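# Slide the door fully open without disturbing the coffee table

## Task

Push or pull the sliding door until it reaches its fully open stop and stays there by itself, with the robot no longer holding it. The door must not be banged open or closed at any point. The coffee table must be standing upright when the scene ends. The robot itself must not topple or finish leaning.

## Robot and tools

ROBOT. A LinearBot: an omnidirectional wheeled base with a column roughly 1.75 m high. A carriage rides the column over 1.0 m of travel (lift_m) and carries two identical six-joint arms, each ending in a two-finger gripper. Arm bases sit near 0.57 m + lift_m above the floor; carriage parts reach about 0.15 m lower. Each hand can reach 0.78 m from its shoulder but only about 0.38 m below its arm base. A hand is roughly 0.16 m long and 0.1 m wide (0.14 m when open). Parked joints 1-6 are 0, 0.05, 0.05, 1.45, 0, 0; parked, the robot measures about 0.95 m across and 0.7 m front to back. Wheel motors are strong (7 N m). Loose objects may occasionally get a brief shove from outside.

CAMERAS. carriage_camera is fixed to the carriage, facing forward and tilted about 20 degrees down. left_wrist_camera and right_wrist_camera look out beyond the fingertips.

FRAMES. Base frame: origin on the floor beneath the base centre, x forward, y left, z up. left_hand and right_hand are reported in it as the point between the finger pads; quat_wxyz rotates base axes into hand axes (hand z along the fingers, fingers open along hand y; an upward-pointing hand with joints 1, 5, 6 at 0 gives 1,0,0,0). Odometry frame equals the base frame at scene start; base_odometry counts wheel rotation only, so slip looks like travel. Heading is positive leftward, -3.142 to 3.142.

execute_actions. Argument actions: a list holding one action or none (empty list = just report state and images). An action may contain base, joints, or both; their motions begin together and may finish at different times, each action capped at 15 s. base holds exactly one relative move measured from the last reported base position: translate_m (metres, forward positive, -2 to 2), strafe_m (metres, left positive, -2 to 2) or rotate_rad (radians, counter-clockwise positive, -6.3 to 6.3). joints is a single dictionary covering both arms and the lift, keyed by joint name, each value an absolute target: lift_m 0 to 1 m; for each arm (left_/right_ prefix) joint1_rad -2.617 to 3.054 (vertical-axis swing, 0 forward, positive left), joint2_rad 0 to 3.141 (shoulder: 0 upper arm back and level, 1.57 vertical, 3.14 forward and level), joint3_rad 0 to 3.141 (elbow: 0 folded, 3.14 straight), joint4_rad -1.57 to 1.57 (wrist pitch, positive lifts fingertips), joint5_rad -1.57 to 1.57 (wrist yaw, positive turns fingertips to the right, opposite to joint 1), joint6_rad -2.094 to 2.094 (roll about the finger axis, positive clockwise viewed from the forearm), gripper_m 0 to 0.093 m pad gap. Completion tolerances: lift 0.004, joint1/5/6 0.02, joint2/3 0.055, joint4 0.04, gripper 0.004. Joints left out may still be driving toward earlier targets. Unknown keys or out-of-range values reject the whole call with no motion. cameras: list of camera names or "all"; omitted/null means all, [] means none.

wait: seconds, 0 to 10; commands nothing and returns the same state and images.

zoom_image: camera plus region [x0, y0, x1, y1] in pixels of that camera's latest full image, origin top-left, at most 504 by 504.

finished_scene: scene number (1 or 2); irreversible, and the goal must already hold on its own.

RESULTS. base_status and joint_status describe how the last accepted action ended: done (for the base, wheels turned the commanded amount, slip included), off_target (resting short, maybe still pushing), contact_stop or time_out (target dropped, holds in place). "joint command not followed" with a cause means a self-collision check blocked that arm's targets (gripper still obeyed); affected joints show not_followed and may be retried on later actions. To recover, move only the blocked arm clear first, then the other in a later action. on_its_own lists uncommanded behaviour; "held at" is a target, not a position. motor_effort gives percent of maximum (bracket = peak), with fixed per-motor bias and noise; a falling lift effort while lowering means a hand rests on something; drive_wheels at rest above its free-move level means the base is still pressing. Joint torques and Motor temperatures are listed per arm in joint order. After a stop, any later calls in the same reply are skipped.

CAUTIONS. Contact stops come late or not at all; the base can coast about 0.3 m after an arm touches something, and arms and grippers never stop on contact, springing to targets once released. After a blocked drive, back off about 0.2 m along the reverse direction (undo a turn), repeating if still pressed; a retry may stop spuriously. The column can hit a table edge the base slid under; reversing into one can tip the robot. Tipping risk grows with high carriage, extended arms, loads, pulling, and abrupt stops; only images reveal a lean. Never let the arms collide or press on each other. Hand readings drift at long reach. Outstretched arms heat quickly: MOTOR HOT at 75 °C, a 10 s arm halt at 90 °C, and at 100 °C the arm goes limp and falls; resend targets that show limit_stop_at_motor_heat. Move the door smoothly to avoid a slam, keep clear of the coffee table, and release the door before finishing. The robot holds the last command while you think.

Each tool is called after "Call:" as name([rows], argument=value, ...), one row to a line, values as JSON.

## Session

Call:
execute_actions(actions=[])

Scene clock: 0.00 s.
Joint torques (N m, as the arm reports them, + toward a larger angle): no reading
Motor temperatures (°C, as the motors report them): left_arm=[27 30 29 33 28 30] | right_arm=[29 27 29 27 27 29]
base_odometry: x=+0.000 y=+0.000 heading=+0.000 (m, m, rad; odometry frame)
base_status: not commanded
joint_positions: lift_m=+0.298 left_joint1_rad=+0.018 left_joint2_rad=+0.047 left_joint3_rad=+0.042 left_joint4_rad=+1.488 left_joint5_rad=+0.035 left_joint6_rad=-0.004 left_gripper_m=+0.094 right_joint1_rad=-0.018 right_joint2_rad=+0.056 right_joint3_rad=+0.060 right_joint4_rad=+1.453 right_joint5_rad=+0.041 right_joint6_rad=-0.005 right_gripper_m=+0.094
joint_status: not commanded
motor_effort: lift_m=+22 drive_wheels=+2 (%)
left_hand: x=+0.3005 y=+0.3229 z=+1.3262 quat_wxyz=(+0.999, +0.017, +0.044, +0.006) (m; base frame)
right_hand: x=+0.3059 y=-0.3362 z=+1.3303 quat_wxyz=(+0.998, +0.021, +0.056, -0.013) (m; base frame)
pictures: carriage_camera, left_wrist_camera, right_wrist_camera
Images, in order (width x height): carriage_camera 504x504, left_wrist_camera 504x504, right_wrist_camera 504x504.

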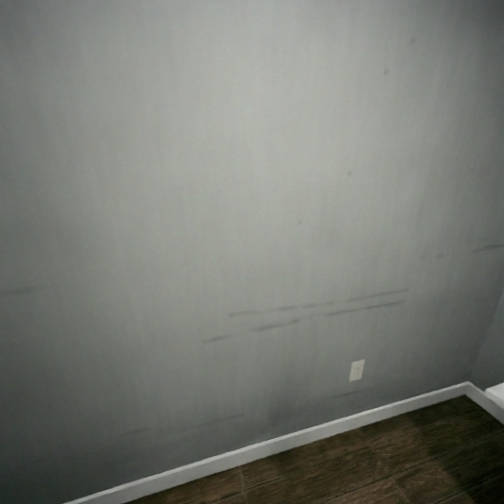

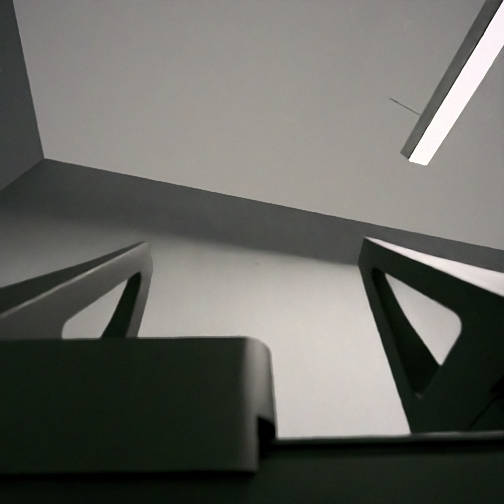

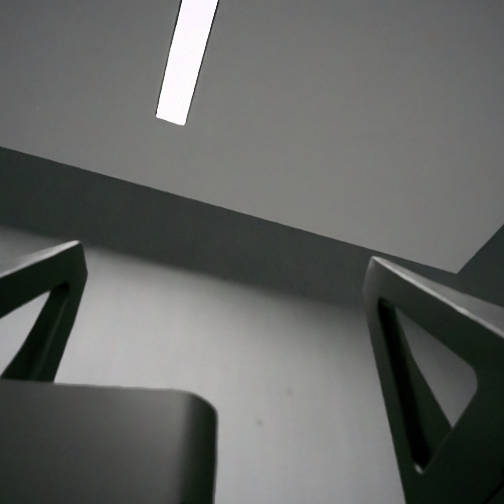

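Call:
execute_actions([
  {"base":{"rotate_rad":-1.3}},
], cameras=["carriage_camera"])

Call:
execute_actions([
  {"base":{"rotate_rad":-1.57}},
], cameras=["carriage_camera"])

Call:
execute_actions([
  {"base":{"rotate_rad":-1.57}},
], cameras=["carriage_camera"])

Scene clock: 5.60 s.
Joint torques (N m, as the arm reports them, + toward a larger angle): left_arm=[ 0.12  3.9   5.61 -0.2   0.02  0.02] | right_arm=[-0.12  3.75  5.73 -0.14 -0.11  0.01]
Motor temperatures (°C, as the motors report them): left_arm=[27 31 30 33 28 30] | right_arm=[29 27 30 27 27 29]
base_odometry: x=+0.000 y=+0.000 heading=-1.300 (m, m, rad; odometry frame)
base_status: done
joint_positions: lift_m=+0.298 left_joint1_rad=+0.018 left_joint2_rad=+0.047 left_joint3_rad=+0.042 left_joint4_rad=+1.488 left_joint5_rad=+0.035 left_joint6_rad=-0.004 left_gripper_m=+0.094 right_joint1_rad=-0.018 right_joint2_rad=+0.056 right_joint3_rad=+0.060 right_joint4_rad=+1.453 right_joint5_rad=+0.041 right_joint6_rad=-0.005 right_gripper_m=+0.094
joint_status: not commanded
motor_effort: lift_m=+22(22) drive_wheels=+8(16) (%)
left_hand: x=+0.3005 y=+0.3229 z=+1.3262 quat_wxyz=(+0.999, +0.017, +0.044, +0.006) (m; base frame)
right_hand: x=+0.3059 y=-0.3362 z=+1.3303 quat_wxyz=(+0.998, +0.021, +0.056, -0.013) (m; base frame)
pictures: carriage_camera
Images, in order (width x height): carriage_camera 504x504.

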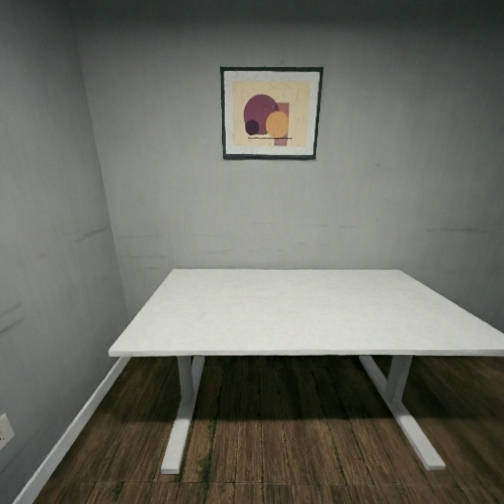

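Scene clock: 8.70 s.
Joint torques (N m, as the arm reports them, + toward a larger angle): left_arm=[ 0.01  3.66  5.38 -0.19  0.08  0.01] | right_arm=[-0.27  3.71  5.85 -0.15 -0.12  0.01]
Motor temperatures (°C, as the motors report them): left_arm=[27 31 30 33 27 30] | right_arm=[29 27 30 27 27 29]
base_odometry: x=+0.000 y=+0.000 heading=-2.869 (m, m, rad; odometry frame)
base_status: done
joint_positions: lift_m=+0.298 left_joint1_rad=+0.018 left_joint2_rad=+0.047 left_joint3_rad=+0.042 left_joint4_rad=+1.488 left_joint5_rad=+0.035 left_joint6_rad=-0.004 left_gripper_m=+0.094 right_joint1_rad=-0.018 right_joint2_rad=+0.056 right_joint3_rad=+0.060 right_joint4_rad=+1.453 right_joint5_rad=+0.041 right_joint6_rad=-0.005 right_gripper_m=+0.094
joint_status: not commanded
motor_effort: lift_m=+22(22) drive_wheels=+8(16) (%)
left_hand: x=+0.3005 y=+0.3229 z=+1.3262 quat_wxyz=(+0.999, +0.017, +0.044, +0.006) (m; base frame)
right_hand: x=+0.3060 y=-0.3362 z=+1.3303 quat_wxyz=(+0.998, +0.021, +0.057, -0.013) (m; base frame)
pictures: carriage_camera
Images, in order (width x height): carriage_camera 504x504.

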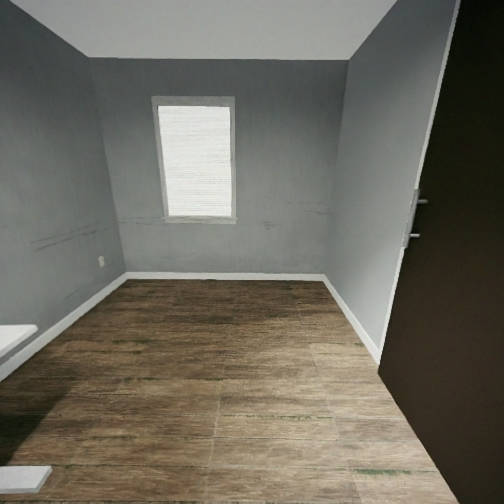

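Scene clock: 11.80 s.
Joint torques (N m, as the arm reports them, + toward a larger angle): left_arm=[ 0.2   3.68  5.55 -0.22  0.07 -0.01] | right_arm=[-0.12  3.75  5.79 -0.14 -0.1  -0.02]
Motor temperatures (°C, as the motors report them): left_arm=[27 31 30 33 27 30] | right_arm=[29 28 30 27 27 29]
base_odometry: x=+0.000 y=+0.000 heading=+1.845 (m, m, rad; odometry frame)
base_status: done
joint_positions: lift_m=+0.298 left_joint1_rad=+0.018 left_joint2_rad=+0.047 left_joint3_rad=+0.042 left_joint4_rad=+1.488 left_joint5_rad=+0.035 left_joint6_rad=-0.004 left_gripper_m=+0.094 right_joint1_rad=-0.018 right_joint2_rad=+0.056 right_joint3_rad=+0.060 right_joint4_rad=+1.453 right_joint5_rad=+0.041 right_joint6_rad=-0.005 right_gripper_m=+0.094
joint_status: not commanded
motor_effort: lift_m=+22(22) drive_wheels=+8(16) (%)
left_hand: x=+0.3005 y=+0.3229 z=+1.3262 quat_wxyz=(+0.999, +0.017, +0.044, +0.006) (m; base frame)
right_hand: x=+0.3060 y=-0.3362 z=+1.3303 quat_wxyz=(+0.998, +0.021, +0.057, -0.013) (m; base frame)
pictures: carriage_camera
Images, in order (width x height): carriage_camera 504x504.

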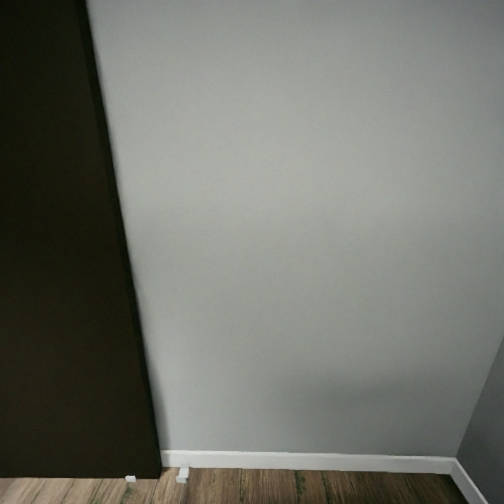

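Call:
execute_actions([
  {"base":{"strafe_m":0.95},"joints":{"lift_m":0.14,"left_joint2_rad":1.0,"left_joint3_rad":1.0,"left_joint4_rad":0,"left_joint1_rad":-0.012,"left_joint5_rad":0.012,"left_gripper_m":0.0}},
])

Scene clock: 19.00 s.
Joint torques (N m, as the arm reports them, + toward a larger angle): left_arm=[-0.83 -1.54  8.65  2.43  0.06  0.01] | right_arm=[-0.34  3.74  5.83 -0.14 -0.11  0.01]
Motor temperatures (°C, as the motors report them): left_arm=[27 31 31 34 27 30] | right_arm=[29 28 31 27 27 29]
base_odometry: x=-0.915 y=-0.256 heading=+1.843 (m, m, rad; odometry frame)
base_status: done
joint_positions: lift_m=+0.140 left_joint1_rad=-0.003 left_joint2_rad=+0.990 left_joint3_rad=+0.984 left_joint4_rad=+0.015 left_joint5_rad=+0.015 left_joint6_rad=-0.004 left_gripper_m=+0.000 right_joint1_rad=-0.018 right_joint2_rad=+0.056 right_joint3_rad=+0.060 right_joint4_rad=+1.453 right_joint5_rad=+0.042 right_joint6_rad=-0.005 right_gripper_m=+0.094
joint_status: all done
motor_effort: lift_m=+19(19) drive_wheels=-9(20) (%)
left_hand: x=+0.6436 y=+0.3250 z=+1.1338 quat_wxyz=(+0.710, +0.005, +0.704, -0.007) (m; base frame)
right_hand: x=+0.3060 y=-0.3362 z=+1.1726 quat_wxyz=(+0.998, +0.021, +0.057, -0.013) (m; base frame)
pictures: carriage_camera, left_wrist_camera, right_wrist_camera
Images, in order (width x height): carriage_camera 504x504, left_wrist_camera 504x504, right_wrist_camera 504x504.

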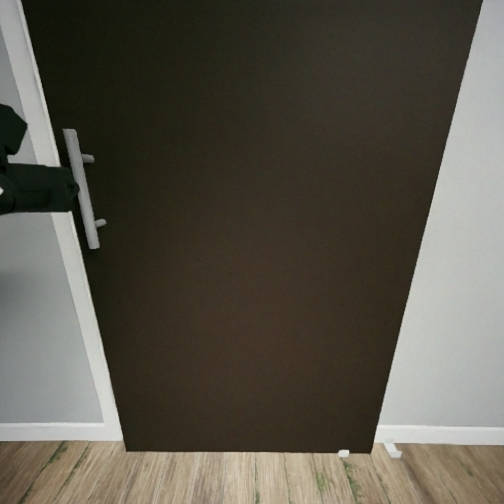

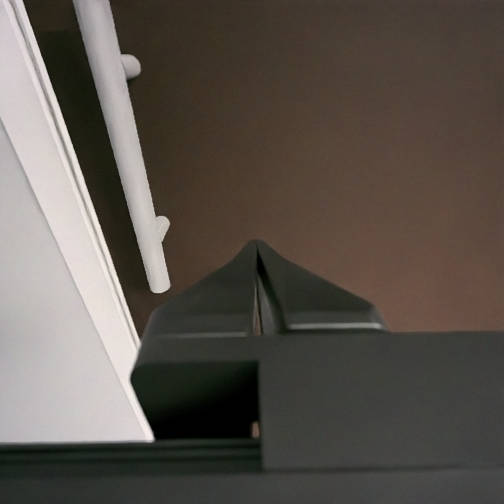

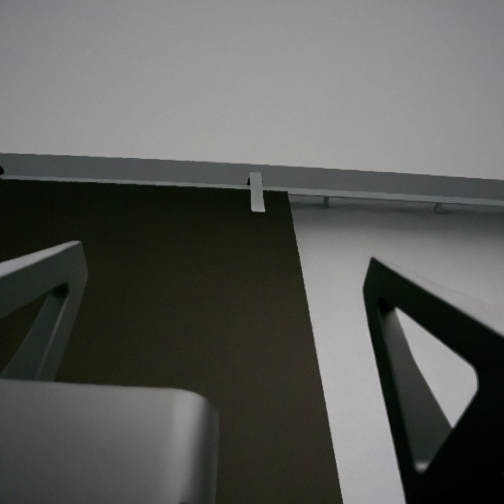

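Call:
execute_actions([
  {"base":{"strafe_m":0.18}},
], cameras=[])

Call:
execute_actions([
  {"base":{"translate_m":0.18}},
])

Scene clock: 23.43 s.
Joint torques (N m, as the arm reports them, + toward a larger angle): left_arm=[-0.61 -1.43  8.8   2.45  0.06  0.  ] | right_arm=[-0.14  3.77  5.69 -0.13 -0.08  0.  ]
Motor temperatures (°C, as the motors report them): left_arm=[27 31 31 35 27 30] | right_arm=[29 28 31 27 27 29]
base_odometry: x=-1.088 y=-0.304 heading=+1.842 (m, m, rad; odometry frame)
base_status: done
joint_positions: lift_m=+0.140 left_joint1_rad=-0.004 left_joint2_rad=+0.990 left_joint3_rad=+0.984 left_joint4_rad=+0.014 left_joint5_rad=+0.014 left_joint6_rad=-0.004 left_gripper_m=+0.000 right_joint1_rad=-0.018 right_joint2_rad=+0.056 right_joint3_rad=+0.060 right_joint4_rad=+1.453 right_joint5_rad=+0.042 right_joint6_rad=-0.005 right_gripper_m=+0.094
joint_status: not commanded
motor_effort: lift_m=+19(20) drive_wheels=-8(16) (%)
left_hand: x=+0.6436 y=+0.3246 z=+1.1336 quat_wxyz=(+0.710, +0.005, +0.704, -0.008) (m; base frame)
right_hand: x=+0.3059 y=-0.3362 z=+1.1726 quat_wxyz=(+0.998, +0.021, +0.056, -0.013) (m; base frame)
pictures: none
No camera images: the call's "cameras" was empty. Leave "cameras" out to get every camera's image.

Scene clock: 25.40 s.
Joint torques (N m, as the arm reports them, + toward a larger angle): left_arm=[-0.65 -1.61  8.67  2.39  0.06 -0.03] | right_arm=[-0.22  3.66  5.83 -0.14 -0.09  0.01]
Motor temperatures (°C, as the motors report them): left_arm=[27 31 32 35 27 30] | right_arm=[29 28 31 27 27 29]
base_odometry: x=-1.137 y=-0.131 heading=+1.843 (m, m, rad; odometry frame)
base_status: done
joint_positions: lift_m=+0.140 left_joint1_rad=-0.005 left_joint2_rad=+0.990 left_joint3_rad=+0.984 left_joint4_rad=+0.012 left_joint5_rad=+0.014 left_joint6_rad=-0.004 left_gripper_m=+0.000 right_joint1_rad=-0.018 right_joint2_rad=+0.056 right_joint3_rad=+0.060 right_joint4_rad=+1.454 right_joint5_rad=+0.042 right_joint6_rad=-0.005 right_gripper_m=+0.094
joint_status: not commanded
motor_effort: lift_m=+20(20) drive_wheels=-7(13) (%)
left_hand: x=+0.6436 y=+0.3244 z=+1.1333 quat_wxyz=(+0.709, +0.005, +0.705, -0.008) (m; base frame)
right_hand: x=+0.3056 y=-0.3362 z=+1.1727 quat_wxyz=(+0.998, +0.021, +0.056, -0.013) (m; base frame)
pictures: carriage_camera, left_wrist_camera, right_wrist_camera
Images, in order (width x height): carriage_camera 504x504, left_wrist_camera 504x504, right_wrist_camera 504x504.

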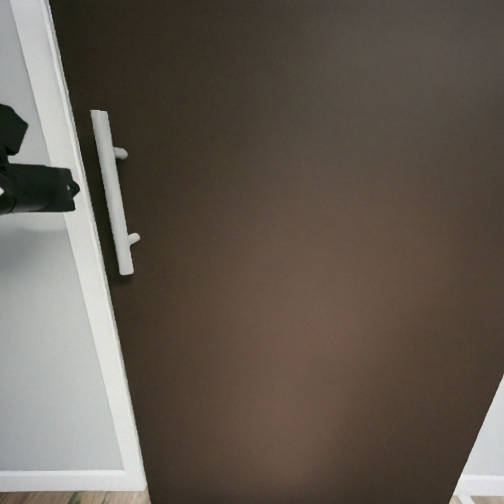

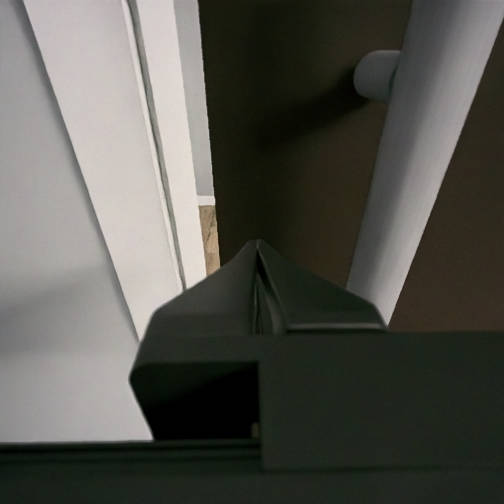

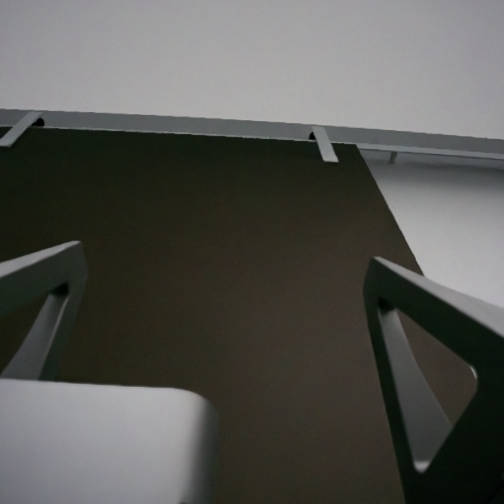

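Call:
execute_actions([
  {"base":{"translate_m":0.05}},
], cameras=[])

Call:
execute_actions([
  {"base":{"strafe_m":-0.2},"joints":{"left_joint1_rad":-0.03}},
])

Scene clock: 28.50 s.
Joint torques (N m, as the arm reports them, + toward a larger angle): left_arm=[-0.6  -1.42  8.91  2.46  0.05  0.02] | right_arm=[-0.2   3.7   5.78 -0.13 -0.12 -0.01]
Motor temperatures (°C, as the motors report them): left_arm=[27 31 32 36 27 30] | right_arm=[29 28 32 27 27 29]
base_odometry: x=-1.151 y=-0.083 heading=+1.844 (m, m, rad; odometry frame)
base_status: done
joint_positions: lift_m=+0.140 left_joint1_rad=-0.005 left_joint2_rad=+0.990 left_joint3_rad=+0.984 left_joint4_rad=+0.011 left_joint5_rad=+0.014 left_joint6_rad=-0.004 left_gripper_m=+0.000 right_joint1_rad=-0.018 right_joint2_rad=+0.056 right_joint3_rad=+0.060 right_joint4_rad=+1.454 right_joint5_rad=+0.042 right_joint6_rad=-0.005 right_gripper_m=+0.094
joint_status: not commanded
motor_effort: lift_m=+20(19) drive_wheels=-6(13) (%)
left_hand: x=+0.6436 y=+0.3245 z=+1.1330 quat_wxyz=(+0.709, +0.005, +0.705, -0.008) (m; base frame)
right_hand: x=+0.3057 y=-0.3362 z=+1.1727 quat_wxyz=(+0.998, +0.021, +0.056, -0.013) (m; base frame)
pictures: none
No camera images: the call's "cameras" was empty. Leave "cameras" out to get every camera's image.

Scene clock: 30.80 s.
Joint torques (N m, as the arm reports them, + toward a larger angle): left_arm=[-0.65 -0.77  8.48  2.74  0.09 -0.01] | right_arm=[-0.29  3.7   5.75 -0.13 -0.1  -0.02]
Motor temperatures (°C, as the motors report them): left_arm=[27 31 33 36 28 30] | right_arm=[29 28 32 27 27 29]
base_odometry: x=-0.958 y=-0.028 heading=+1.844 (m, m, rad; odometry frame)
base_status: done
joint_positions: lift_m=+0.140 left_joint1_rad=-0.021 left_joint2_rad=+0.981 left_joint3_rad=+0.984 left_joint4_rad=-0.008 left_joint5_rad=+0.004 left_joint6_rad=-0.001 left_gripper_m=+0.000 right_joint1_rad=-0.018 right_joint2_rad=+0.056 right_joint3_rad=+0.060 right_joint4_rad=+1.453 right_joint5_rad=+0.041 right_joint6_rad=-0.005 right_gripper_m=+0.094
joint_status: all done
motor_effort: lift_m=+20(20) drive_wheels=-2(16) (%)
left_hand: x=+0.6410 y=+0.3203 z=+1.1313 quat_wxyz=(+0.705, +0.008, +0.709, -0.009) (m; base frame)
right_hand: x=+0.3059 y=-0.3362 z=+1.1726 quat_wxyz=(+0.998, +0.021, +0.056, -0.013) (m; base frame)
pictures: carriage_camera, left_wrist_camera, right_wrist_camera
Images, in order (width x height): carriage_camera 504x504, left_wrist_camera 504x504, right_wrist_camera 504x504.

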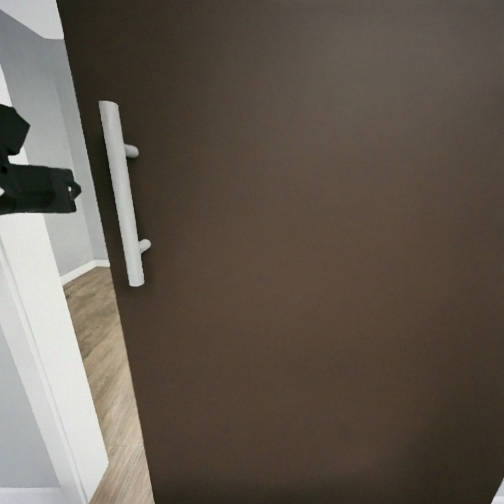

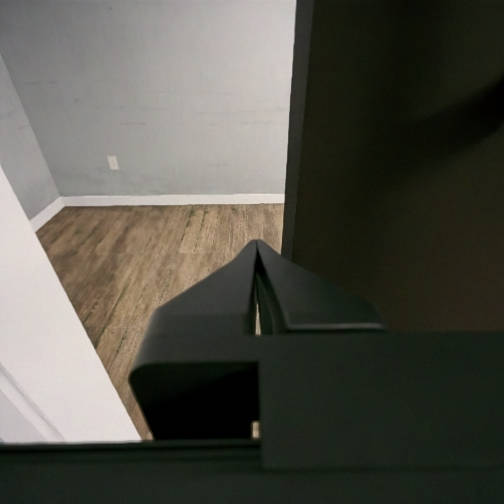

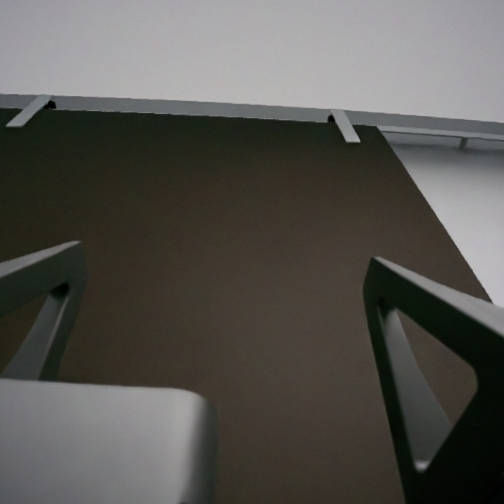

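Call:
execute_actions([
  {"base":{"strafe_m":-0.5},"joints":{"left_joint1_rad":-0.03}},
])

Scene clock: 34.60 s.
Joint torques (N m, as the arm reports them, + toward a larger angle): left_arm=[-0.82 -0.78  8.14  2.8   0.15  0.  ] | right_arm=[-0.17  3.84  5.79 -0.12 -0.11  0.  ]
Motor temperatures (°C, as the motors report them): left_arm=[27 31 33 37 28 30] | right_arm=[29 28 32 27 27 29]
base_odometry: x=-0.688 y=+0.048 heading=+1.845 (m, m, rad; odometry frame)
base_status: strafe_m contact_stop (by the wheels' count: -0.282 of -0.500)
joint_positions: lift_m=+0.140 left_joint1_rad=-0.019 left_joint2_rad=+0.982 left_joint3_rad=+0.988 left_joint4_rad=-0.010 left_joint5_rad=+0.005 left_joint6_rad=-0.001 left_gripper_m=+0.000 right_joint1_rad=-0.018 right_joint2_rad=+0.055 right_joint3_rad=+0.060 right_joint4_rad=+1.452 right_joint5_rad=+0.043 right_joint6_rad=-0.005 right_gripper_m=+0.094
joint_status: all done
motor_effort: lift_m=+20(21) drive_wheels=-1(26) (%)
left_hand: x=+0.6410 y=+0.3208 z=+1.1328 quat_wxyz=(+0.706, +0.008, +0.708, -0.009) (m; base frame)
right_hand: x=+0.3060 y=-0.3365 z=+1.1724 quat_wxyz=(+0.998, +0.022, +0.057, -0.013) (m; base frame)
pictures: carriage_camera, left_wrist_camera, right_wrist_camera
Images, in order (width x height): carriage_camera 504x504, left_wrist_camera 504x504, right_wrist_camera 504x504.

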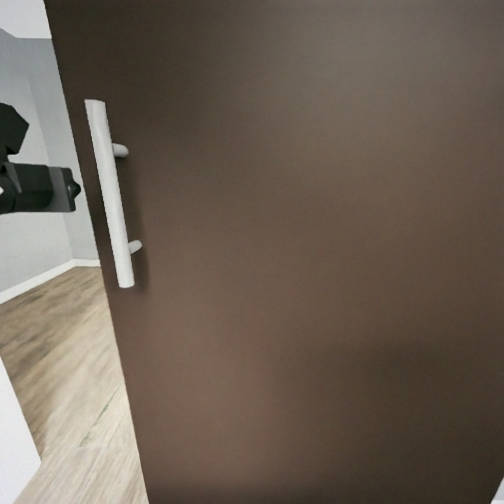

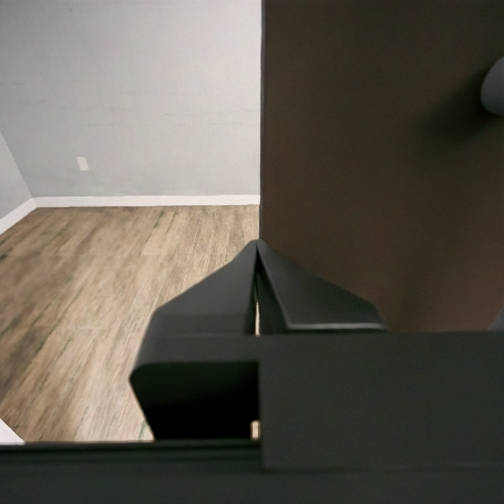

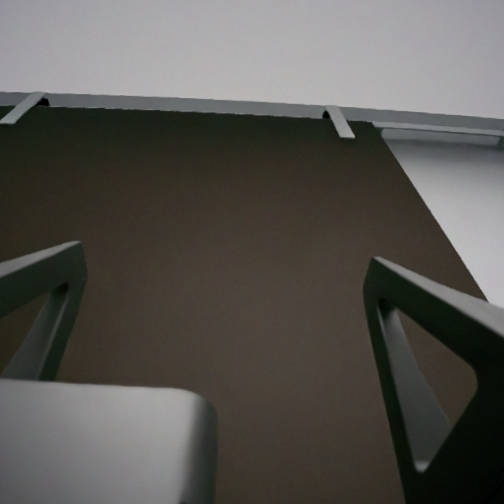

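Call:
execute_actions([
  {"base":{"strafe_m":-0.2},"joints":{"left_joint1_rad":-0.03}},
])

Call:
execute_actions([
  {"base":{"strafe_m":-0.12},"joints":{"left_joint1_rad":-0.03}},
])

Scene clock: 38.60 s.
Joint torques (N m, as the arm reports them, + toward a larger angle): left_arm=[-1.15 -0.77  8.26  2.73  0.15  0.08] | right_arm=[-0.19  3.72  5.84 -0.12 -0.12  0.01]
Motor temperatures (°C, as the motors report them): left_arm=[27 31 33 38 28 30] | right_arm=[29 29 32 27 27 29]
base_odometry: x=-0.537 y=+0.091 heading=+1.846 (m, m, rad; odometry frame)
base_status: strafe_m contact_stop (by the wheels' count: -0.157 of -0.200)
joint_positions: lift_m=+0.140 left_joint1_rad=-0.019 left_joint2_rad=+0.982 left_joint3_rad=+0.988 left_joint4_rad=-0.008 left_joint5_rad=+0.005 left_joint6_rad=-0.009 left_gripper_m=+0.000 right_joint1_rad=-0.018 right_joint2_rad=+0.055 right_joint3_rad=+0.060 right_joint4_rad=+1.452 right_joint5_rad=+0.043 right_joint6_rad=-0.005 right_gripper_m=+0.094
joint_status: all done
motor_effort: lift_m=+20(20) drive_wheels=+1(13) (%)
left_hand: x=+0.6410 y=+0.3208 z=+1.1334 quat_wxyz=(+0.707, +0.005, +0.708, -0.012) (m; base frame)
right_hand: x=+0.3061 y=-0.3365 z=+1.1724 quat_wxyz=(+0.998, +0.022, +0.057, -0.013) (m; base frame)
pictures: carriage_camera, left_wrist_camera, right_wrist_camera
Images, in order (width x height): carriage_camera 504x504, left_wrist_camera 504x504, right_wrist_camera 504x504.

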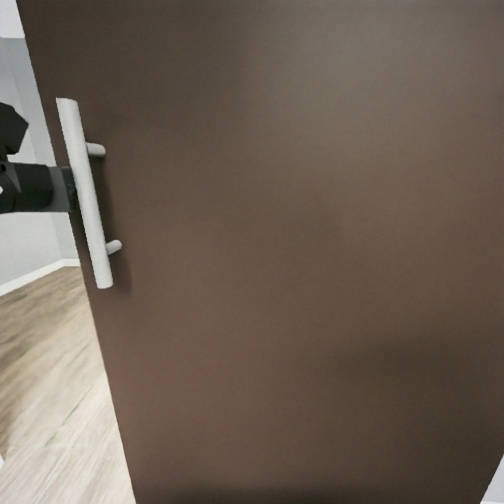

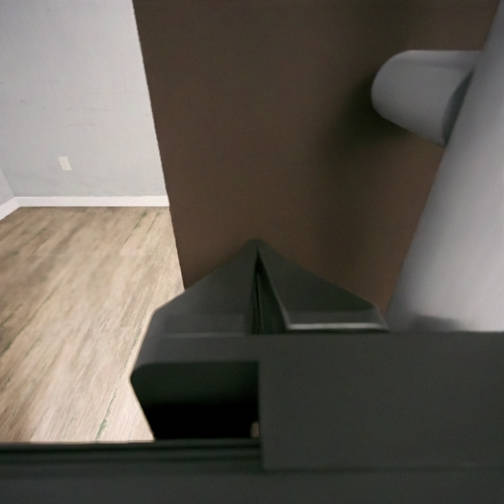

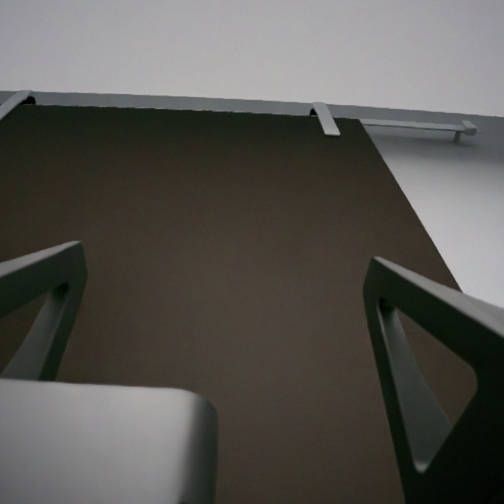

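not run: a stop came earlier in this reply.

Call:
execute_actions([
  {"base":{"strafe_m":-0.17},"joints":{"left_joint1_rad":-0.05}},
])

Call:
execute_actions([
  {"base":{"strafe_m":-0.1},"joints":{"left_joint1_rad":-0.05}},
])

Scene clock: 43.10 s.
Joint torques (N m, as the arm reports them, + toward a larger angle): left_arm=[-0.78 -0.69  8.27  2.72  0.14  0.05] | right_arm=[-0.22  3.79  5.85 -0.1  -0.12 -0.01]
Motor temperatures (°C, as the motors report them): left_arm=[27 31 34 38 28 30] | right_arm=[29 29 32 27 27 29]
base_odometry: x=-0.373 y=+0.138 heading=+1.846 (m, m, rad; odometry frame)
base_status: done
joint_positions: lift_m=+0.140 left_joint1_rad=-0.041 left_joint2_rad=+0.981 left_joint3_rad=+0.988 left_joint4_rad=-0.010 left_joint5_rad=+0.005 left_joint6_rad=-0.007 left_gripper_m=+0.000 right_joint1_rad=-0.018 right_joint2_rad=+0.055 right_joint3_rad=+0.060 right_joint4_rad=+1.452 right_joint5_rad=+0.043 right_joint6_rad=-0.005 right_gripper_m=+0.094
joint_status: all done
motor_effort: lift_m=+20(21) drive_wheels=-2(17) (%)
left_hand: x=+0.6404 y=+0.3130 z=+1.1333 quat_wxyz=(+0.706, +0.014, +0.708, -0.018) (m; base frame)
right_hand: x=+0.3061 y=-0.3364 z=+1.1724 quat_wxyz=(+0.998, +0.022, +0.057, -0.013) (m; base frame)
pictures: carriage_camera, left_wrist_camera, right_wrist_camera
Images, in order (width x height): carriage_camera 504x504, left_wrist_camera 504x504, right_wrist_camera 504x504.

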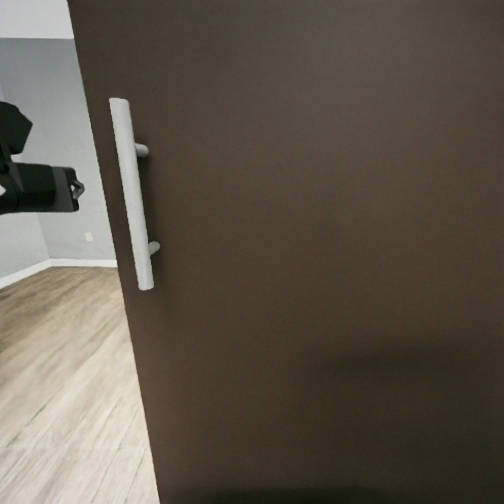

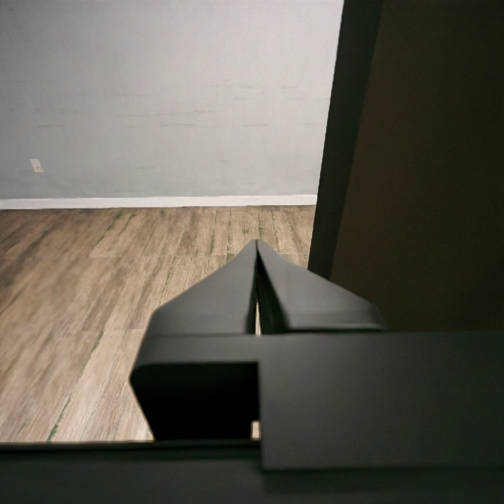

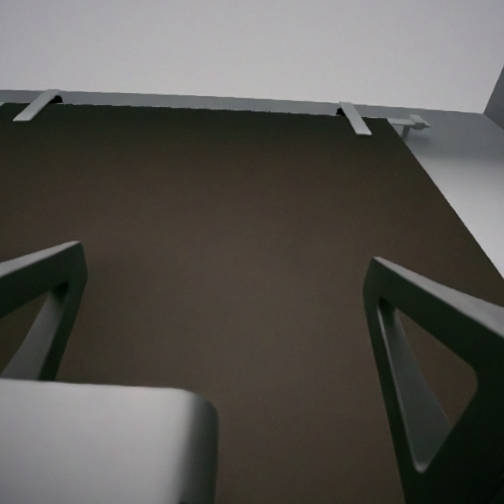

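Scene clock: 44.73 s.
Joint torques (N m, as the arm reports them, + toward a larger angle): left_arm=[-0.92 -0.76  8.53  2.74  0.13  0.07] | right_arm=[-0.14  3.76  5.83 -0.12 -0.11 -0.01]
Motor temperatures (°C, as the motors report them): left_arm=[27 31 34 38 28 30] | right_arm=[29 29 32 27 27 29]
base_odometry: x=-0.277 y=+0.165 heading=+1.846 (m, m, rad; odometry frame)
base_status: done
joint_positions: lift_m=+0.140 left_joint1_rad=-0.041 left_joint2_rad=+0.981 left_joint3_rad=+0.988 left_joint4_rad=-0.008 left_joint5_rad=+0.009 left_joint6_rad=-0.007 left_gripper_m=+0.000 right_joint1_rad=-0.018 right_joint2_rad=+0.055 right_joint3_rad=+0.060 right_joint4_rad=+1.452 right_joint5_rad=+0.043 right_joint6_rad=-0.005 right_gripper_m=+0.094
joint_status: all done
motor_effort: lift_m=+20(20) drive_wheels=-1(10) (%)
left_hand: x=+0.6404 y=+0.3123 z=+1.1337 quat_wxyz=(+0.707, +0.015, +0.707, -0.020) (m; base frame)
right_hand: x=+0.3061 y=-0.3364 z=+1.1724 quat_wxyz=(+0.998, +0.022, +0.057, -0.013) (m; base frame)
pictures: carriage_camera, left_wrist_camera, right_wrist_camera
Images, in order (width x height): carriage_camera 504x504, left_wrist_camera 504x504, right_wrist_camera 504x504.

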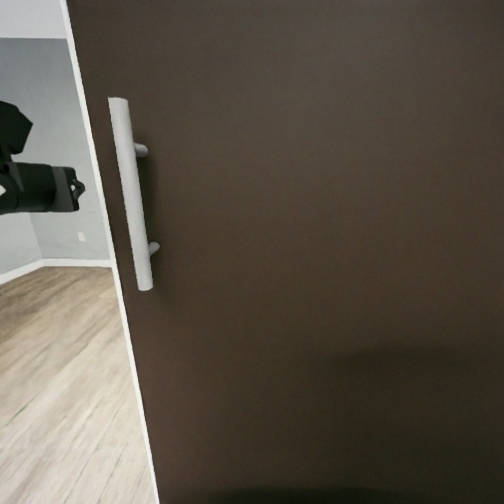

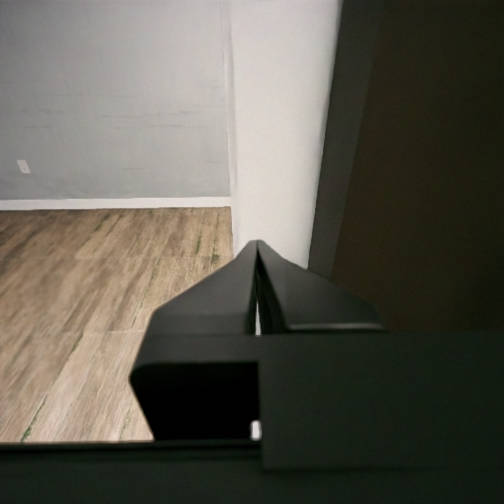

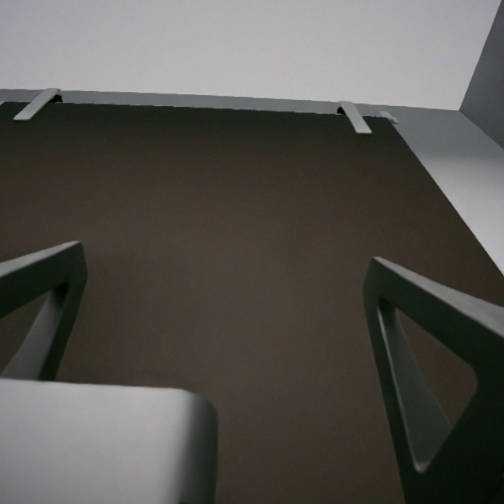

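Call:
execute_actions([
  {"base":{"strafe_m":-0.08},"joints":{"left_joint1_rad":-0.05}},
])

Call:
execute_actions([
  {"base":{"strafe_m":-0.04},"joints":{"left_joint1_rad":-0.05}},
])

Scene clock: 48.33 s.
Joint torques (N m, as the arm reports them, + toward a larger angle): left_arm=[-2.63 -0.7   8.47  2.68  0.86  0.04] | right_arm=[-0.33  3.76  5.81 -0.12 -0.1  -0.01]
Motor temperatures (°C, as the motors report them): left_arm=[27 31 34 39 28 30] | right_arm=[29 29 32 27 27 29]
base_odometry: x=-0.215 y=+0.183 heading=+1.847 (m, m, rad; odometry frame)
base_status: strafe_m contact_stop (by the wheels' count: -0.065 of -0.080)
joint_positions: lift_m=+0.140 left_joint1_rad=-0.022 left_joint2_rad=+0.981 left_joint3_rad=+0.988 left_joint4_rad=-0.007 left_joint5_rad=-0.061 left_joint6_rad=-0.006 left_gripper_m=+0.000 right_joint1_rad=-0.018 right_joint2_rad=+0.055 right_joint3_rad=+0.060 right_joint4_rad=+1.452 right_joint5_rad=+0.043 right_joint6_rad=-0.005 right_gripper_m=+0.094
joint_status: left_joint1_rad off_target (ended at -0.021, target -0.050)
motor_effort: lift_m=+20(20) drive_wheels=+2(10) (%)
left_hand: x=+0.6406 y=+0.3312 z=+1.1338 quat_wxyz=(+0.707, -0.016, +0.707, +0.012) (m; base frame)
right_hand: x=+0.3061 y=-0.3364 z=+1.1724 quat_wxyz=(+0.998, +0.022, +0.057, -0.013) (m; base frame)
pictures: carriage_camera, left_wrist_camera, right_wrist_camera
Images, in order (width x height): carriage_camera 504x504, left_wrist_camera 504x504, right_wrist_camera 504x504.

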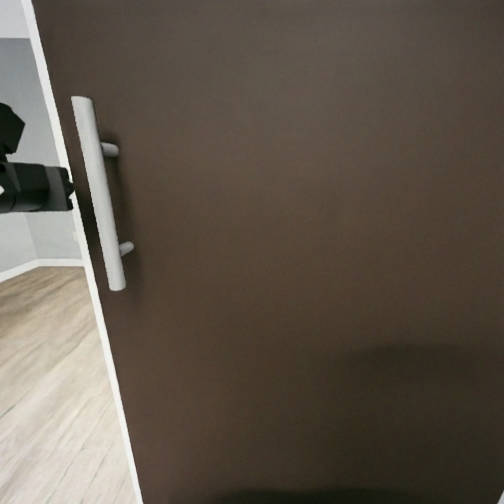

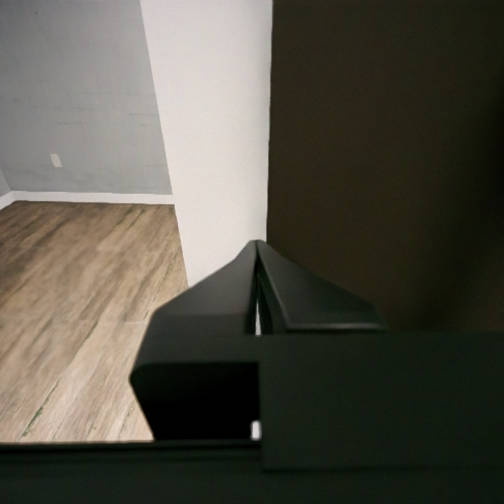

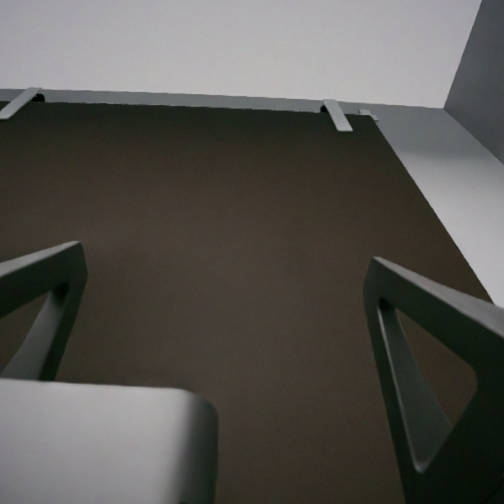

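not run: a stop came earlier in this reply.

Call:
execute_actions([
  {"base":{"strafe_m":-0.04},"joints":{"left_joint1_rad":-0.08}},
])

Scene clock: 56.13 s.
Joint torques (N m, as the arm reports them, + toward a larger angle): left_arm=[-1.39 -0.65  8.46  2.67  0.51  0.07] | right_arm=[-0.22  3.77  5.86 -0.12 -0.11  0.03]
Motor temperatures (°C, as the motors report them): left_arm=[27 31 35 39 29 30] | right_arm=[29 29 33 27 27 29]
base_odometry: x=-0.176 y=+0.194 heading=+1.847 (m, m, rad; odometry frame)
base_status: done
joint_positions: lift_m=+0.140 left_joint1_rad=-0.065 left_joint2_rad=+0.981 left_joint3_rad=+0.988 left_joint4_rad=-0.007 left_joint5_rad=-0.031 left_joint6_rad=-0.006 left_gripper_m=+0.000 right_joint1_rad=-0.018 right_joint2_rad=+0.055 right_joint3_rad=+0.060 right_joint4_rad=+1.452 right_joint5_rad=+0.043 right_joint6_rad=-0.005 right_gripper_m=+0.094
joint_status: all done
motor_effort: lift_m=+20(20) drive_wheels=+2(11) (%)
left_hand: x=+0.6402 y=+0.3104 z=+1.1339 quat_wxyz=(+0.707, +0.010, +0.707, -0.014) (m; base frame)
right_hand: x=+0.3061 y=-0.3364 z=+1.1724 quat_wxyz=(+0.998, +0.022, +0.057, -0.013) (m; base frame)
pictures: carriage_camera, left_wrist_camera, right_wrist_camera
Images, in order (width x height): carriage_camera 504x504, left_wrist_camera 504x504, right_wrist_camera 504x504.

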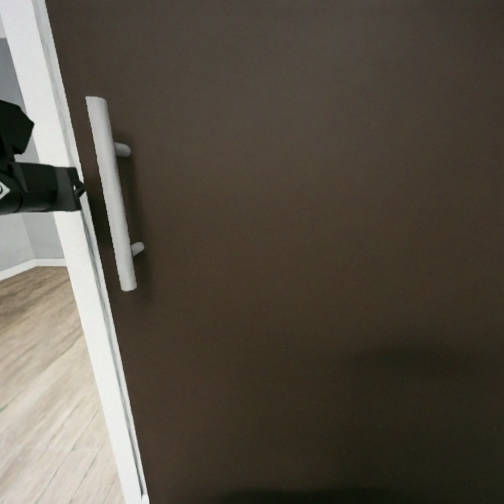

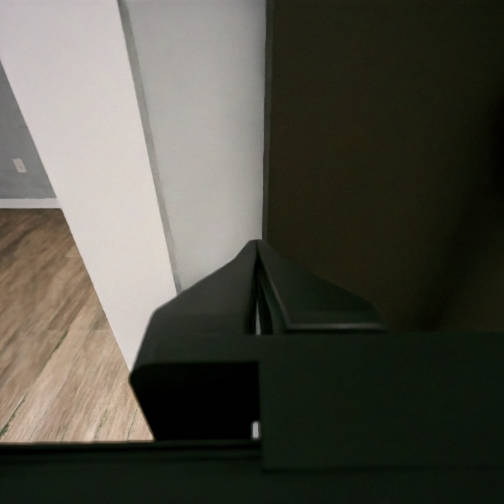

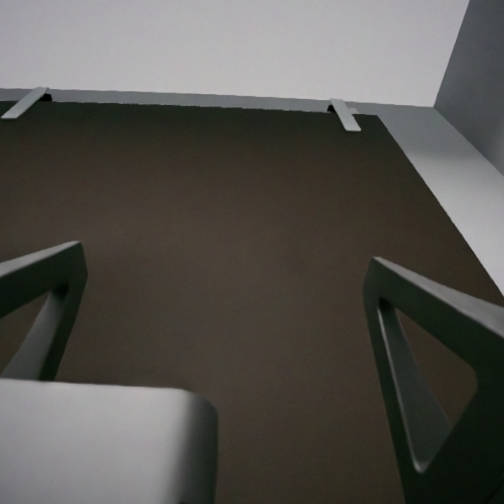

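It moved on; confirm it is at the stop.

Call:
execute_actions([
  {"base":{"strafe_m":-0.035},"joints":{"left_joint1_rad":-0.08}},
])

Scene clock: 58.10 s.
Joint torques (N m, as the arm reports them, + toward a larger angle): left_arm=[-3.14 -1.05  8.4   2.74  1.66  0.06] | right_arm=[-0.13  3.72  5.82 -0.13 -0.12  0.  ]
Motor temperatures (°C, as the motors report them): left_arm=[27 31 35 40 29 30] | right_arm=[29 29 33 27 27 29]
base_odometry: x=-0.150 y=+0.202 heading=+1.848 (m, m, rad; odometry frame)
base_status: strafe_m contact_stop (by the wheels' count: -0.027 of -0.035)
joint_positions: lift_m=+0.140 left_joint1_rad=-0.047 left_joint2_rad=+0.981 left_joint3_rad=+0.988 left_joint4_rad=-0.007 left_joint5_rad=-0.130 left_joint6_rad=-0.006 left_gripper_m=+0.000 right_joint1_rad=-0.018 right_joint2_rad=+0.055 right_joint3_rad=+0.060 right_joint4_rad=+1.452 right_joint5_rad=+0.043 right_joint6_rad=-0.005 right_gripper_m=+0.094
joint_status: left_joint1_rad off_target (ended at -0.047, target -0.080)
motor_effort: lift_m=+20(20) drive_wheels=+3(10) (%)
left_hand: x=+0.6399 y=+0.3336 z=+1.1339 quat_wxyz=(+0.707, -0.031, +0.706, +0.027) (m; base frame)
right_hand: x=+0.3061 y=-0.3365 z=+1.1724 quat_wxyz=(+0.998, +0.022, +0.057, -0.013) (m; base frame)
pictures: carriage_camera, left_wrist_camera, right_wrist_camera
Images, in order (width x height): carriage_camera 504x504, left_wrist_camera 504x504, right_wrist_camera 504x504.

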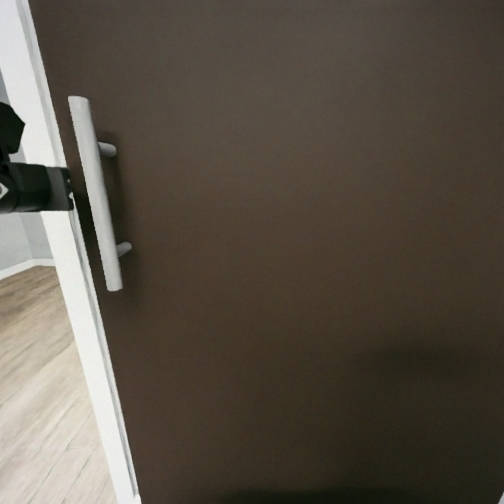

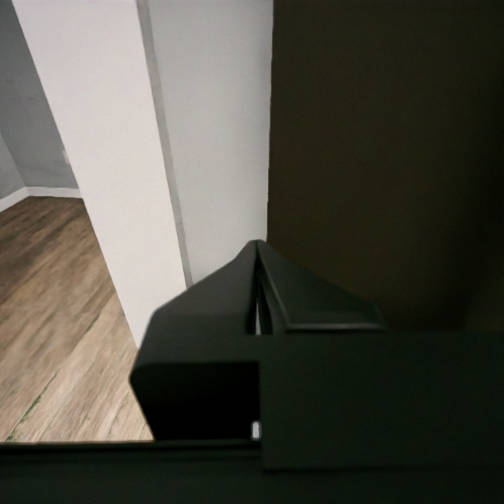

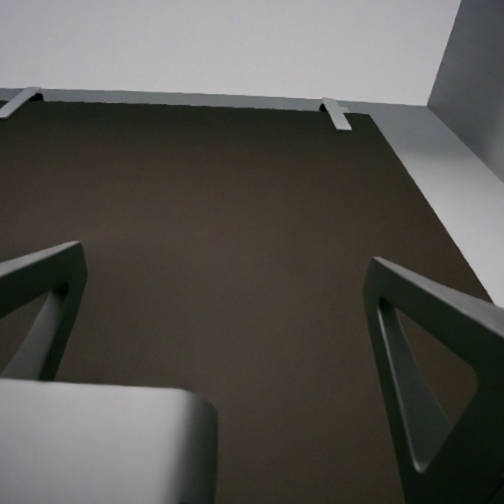

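Call:
execute_actions([
  {"base":{"strafe_m":0.07},"joints":{"left_joint1_rad":0.0}},
])

Call:
wait(seconds=2)

Scene clock: 61.07 s.
Joint torques (N m, as the arm reports them, + toward a larger angle): left_arm=[ 1.05 -0.77  8.2   2.76  0.09  0.06] | right_arm=[-0.25  3.67  5.88 -0.11 -0.13  0.01]
Motor temperatures (°C, as the motors report them): left_arm=[27 31 35 40 29 30] | right_arm=[29 29 33 27 27 29]
base_odometry: x=-0.217 y=+0.182 heading=+1.847 (m, m, rad; odometry frame)
base_status: done
joint_positions: lift_m=+0.140 left_joint1_rad=-0.009 left_joint2_rad=+0.981 left_joint3_rad=+0.988 left_joint4_rad=-0.007 left_joint5_rad=+0.007 left_joint6_rad=-0.006 left_gripper_m=+0.000 right_joint1_rad=-0.018 right_joint2_rad=+0.055 right_joint3_rad=+0.060 right_joint4_rad=+1.452 right_joint5_rad=+0.043 right_joint6_rad=-0.005 right_gripper_m=+0.094
joint_status: all done
motor_effort: lift_m=+20(20) drive_wheels=+6(9) (%)
left_hand: x=+0.6407 y=+0.3243 z=+1.1339 quat_wxyz=(+0.707, +0.003, +0.707, -0.008) (m; base frame)
right_hand: x=+0.3061 y=-0.3365 z=+1.1724 quat_wxyz=(+0.998, +0.022, +0.057, -0.013) (m; base frame)
pictures: carriage_camera, left_wrist_camera, right_wrist_camera
Images, in order (width x height): carriage_camera 504x504, left_wrist_camera 504x504, right_wrist_camera 504x504.

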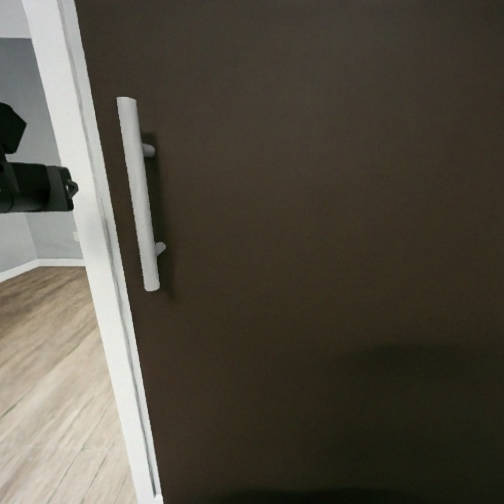

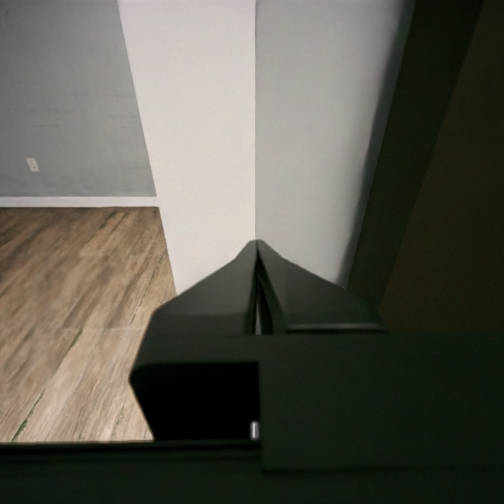

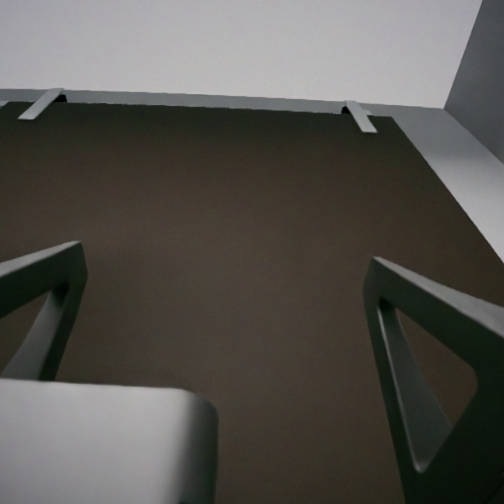

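Scene clock: 63.07 s.
Joint torques (N m, as the arm reports them, + toward a larger angle): left_arm=[ 0.88 -0.75  8.54  2.71  0.13  0.05] | right_arm=[-0.21  3.72  5.85 -0.12 -0.09 -0.01]
Motor temperatures (°C, as the motors report them): left_arm=[27 31 36 40 29 30] | right_arm=[29 29 33 27 27 29]
base_odometry: x=-0.217 y=+0.182 heading=+1.847 (m, m, rad; odometry frame)
base_status: done
joint_positions: lift_m=+0.140 left_joint1_rad=-0.009 left_joint2_rad=+0.981 left_joint3_rad=+0.988 left_joint4_rad=-0.007 left_joint5_rad=+0.007 left_joint6_rad=-0.006 left_gripper_m=+0.000 right_joint1_rad=-0.018 right_joint2_rad=+0.055 right_joint3_rad=+0.060 right_joint4_rad=+1.452 right_joint5_rad=+0.043 right_joint6_rad=-0.005 right_gripper_m=+0.094
joint_status: all done
motor_effort: lift_m=+20(20) drive_wheels=+6(9) (%)
left_hand: x=+0.6407 y=+0.3243 z=+1.1339 quat_wxyz=(+0.707, +0.003, +0.707, -0.008) (m; base frame)
right_hand: x=+0.3061 y=-0.3365 z=+1.1724 quat_wxyz=(+0.998, +0.022, +0.057, -0.013) (m; base frame)
wait: 2.00 s; at rest by 0.27 s
pictures: carriage_camera, left_wrist_camera, right_wrist_camera
Images, in order (width x height): carriage_camera 504x504, left_wrist_camera 504x504, right_wrist_camera 504x504.

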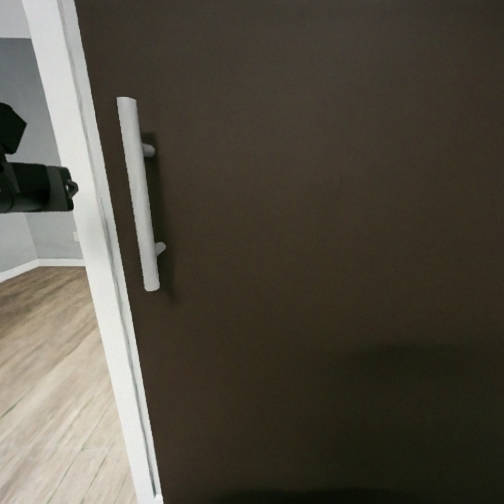

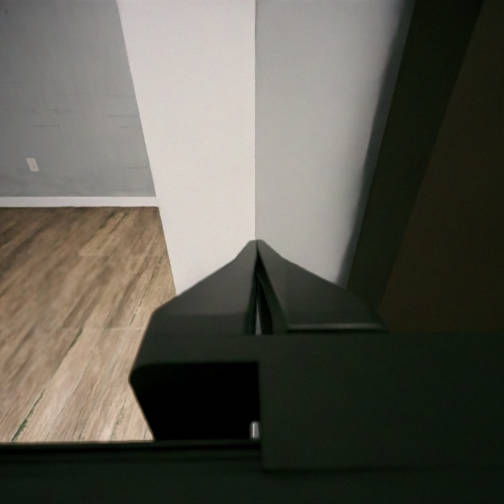

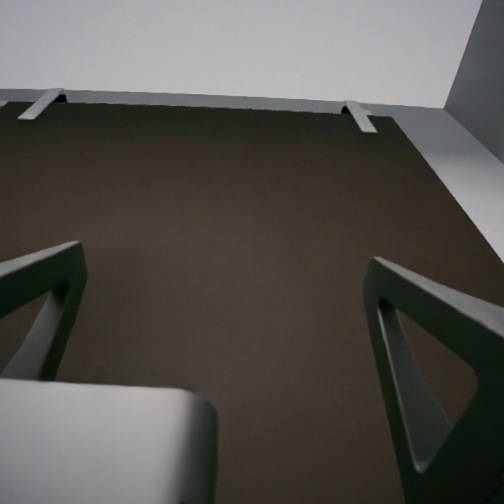

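Call:
finished_scene(scene=2)

The scene is finished: the task was done.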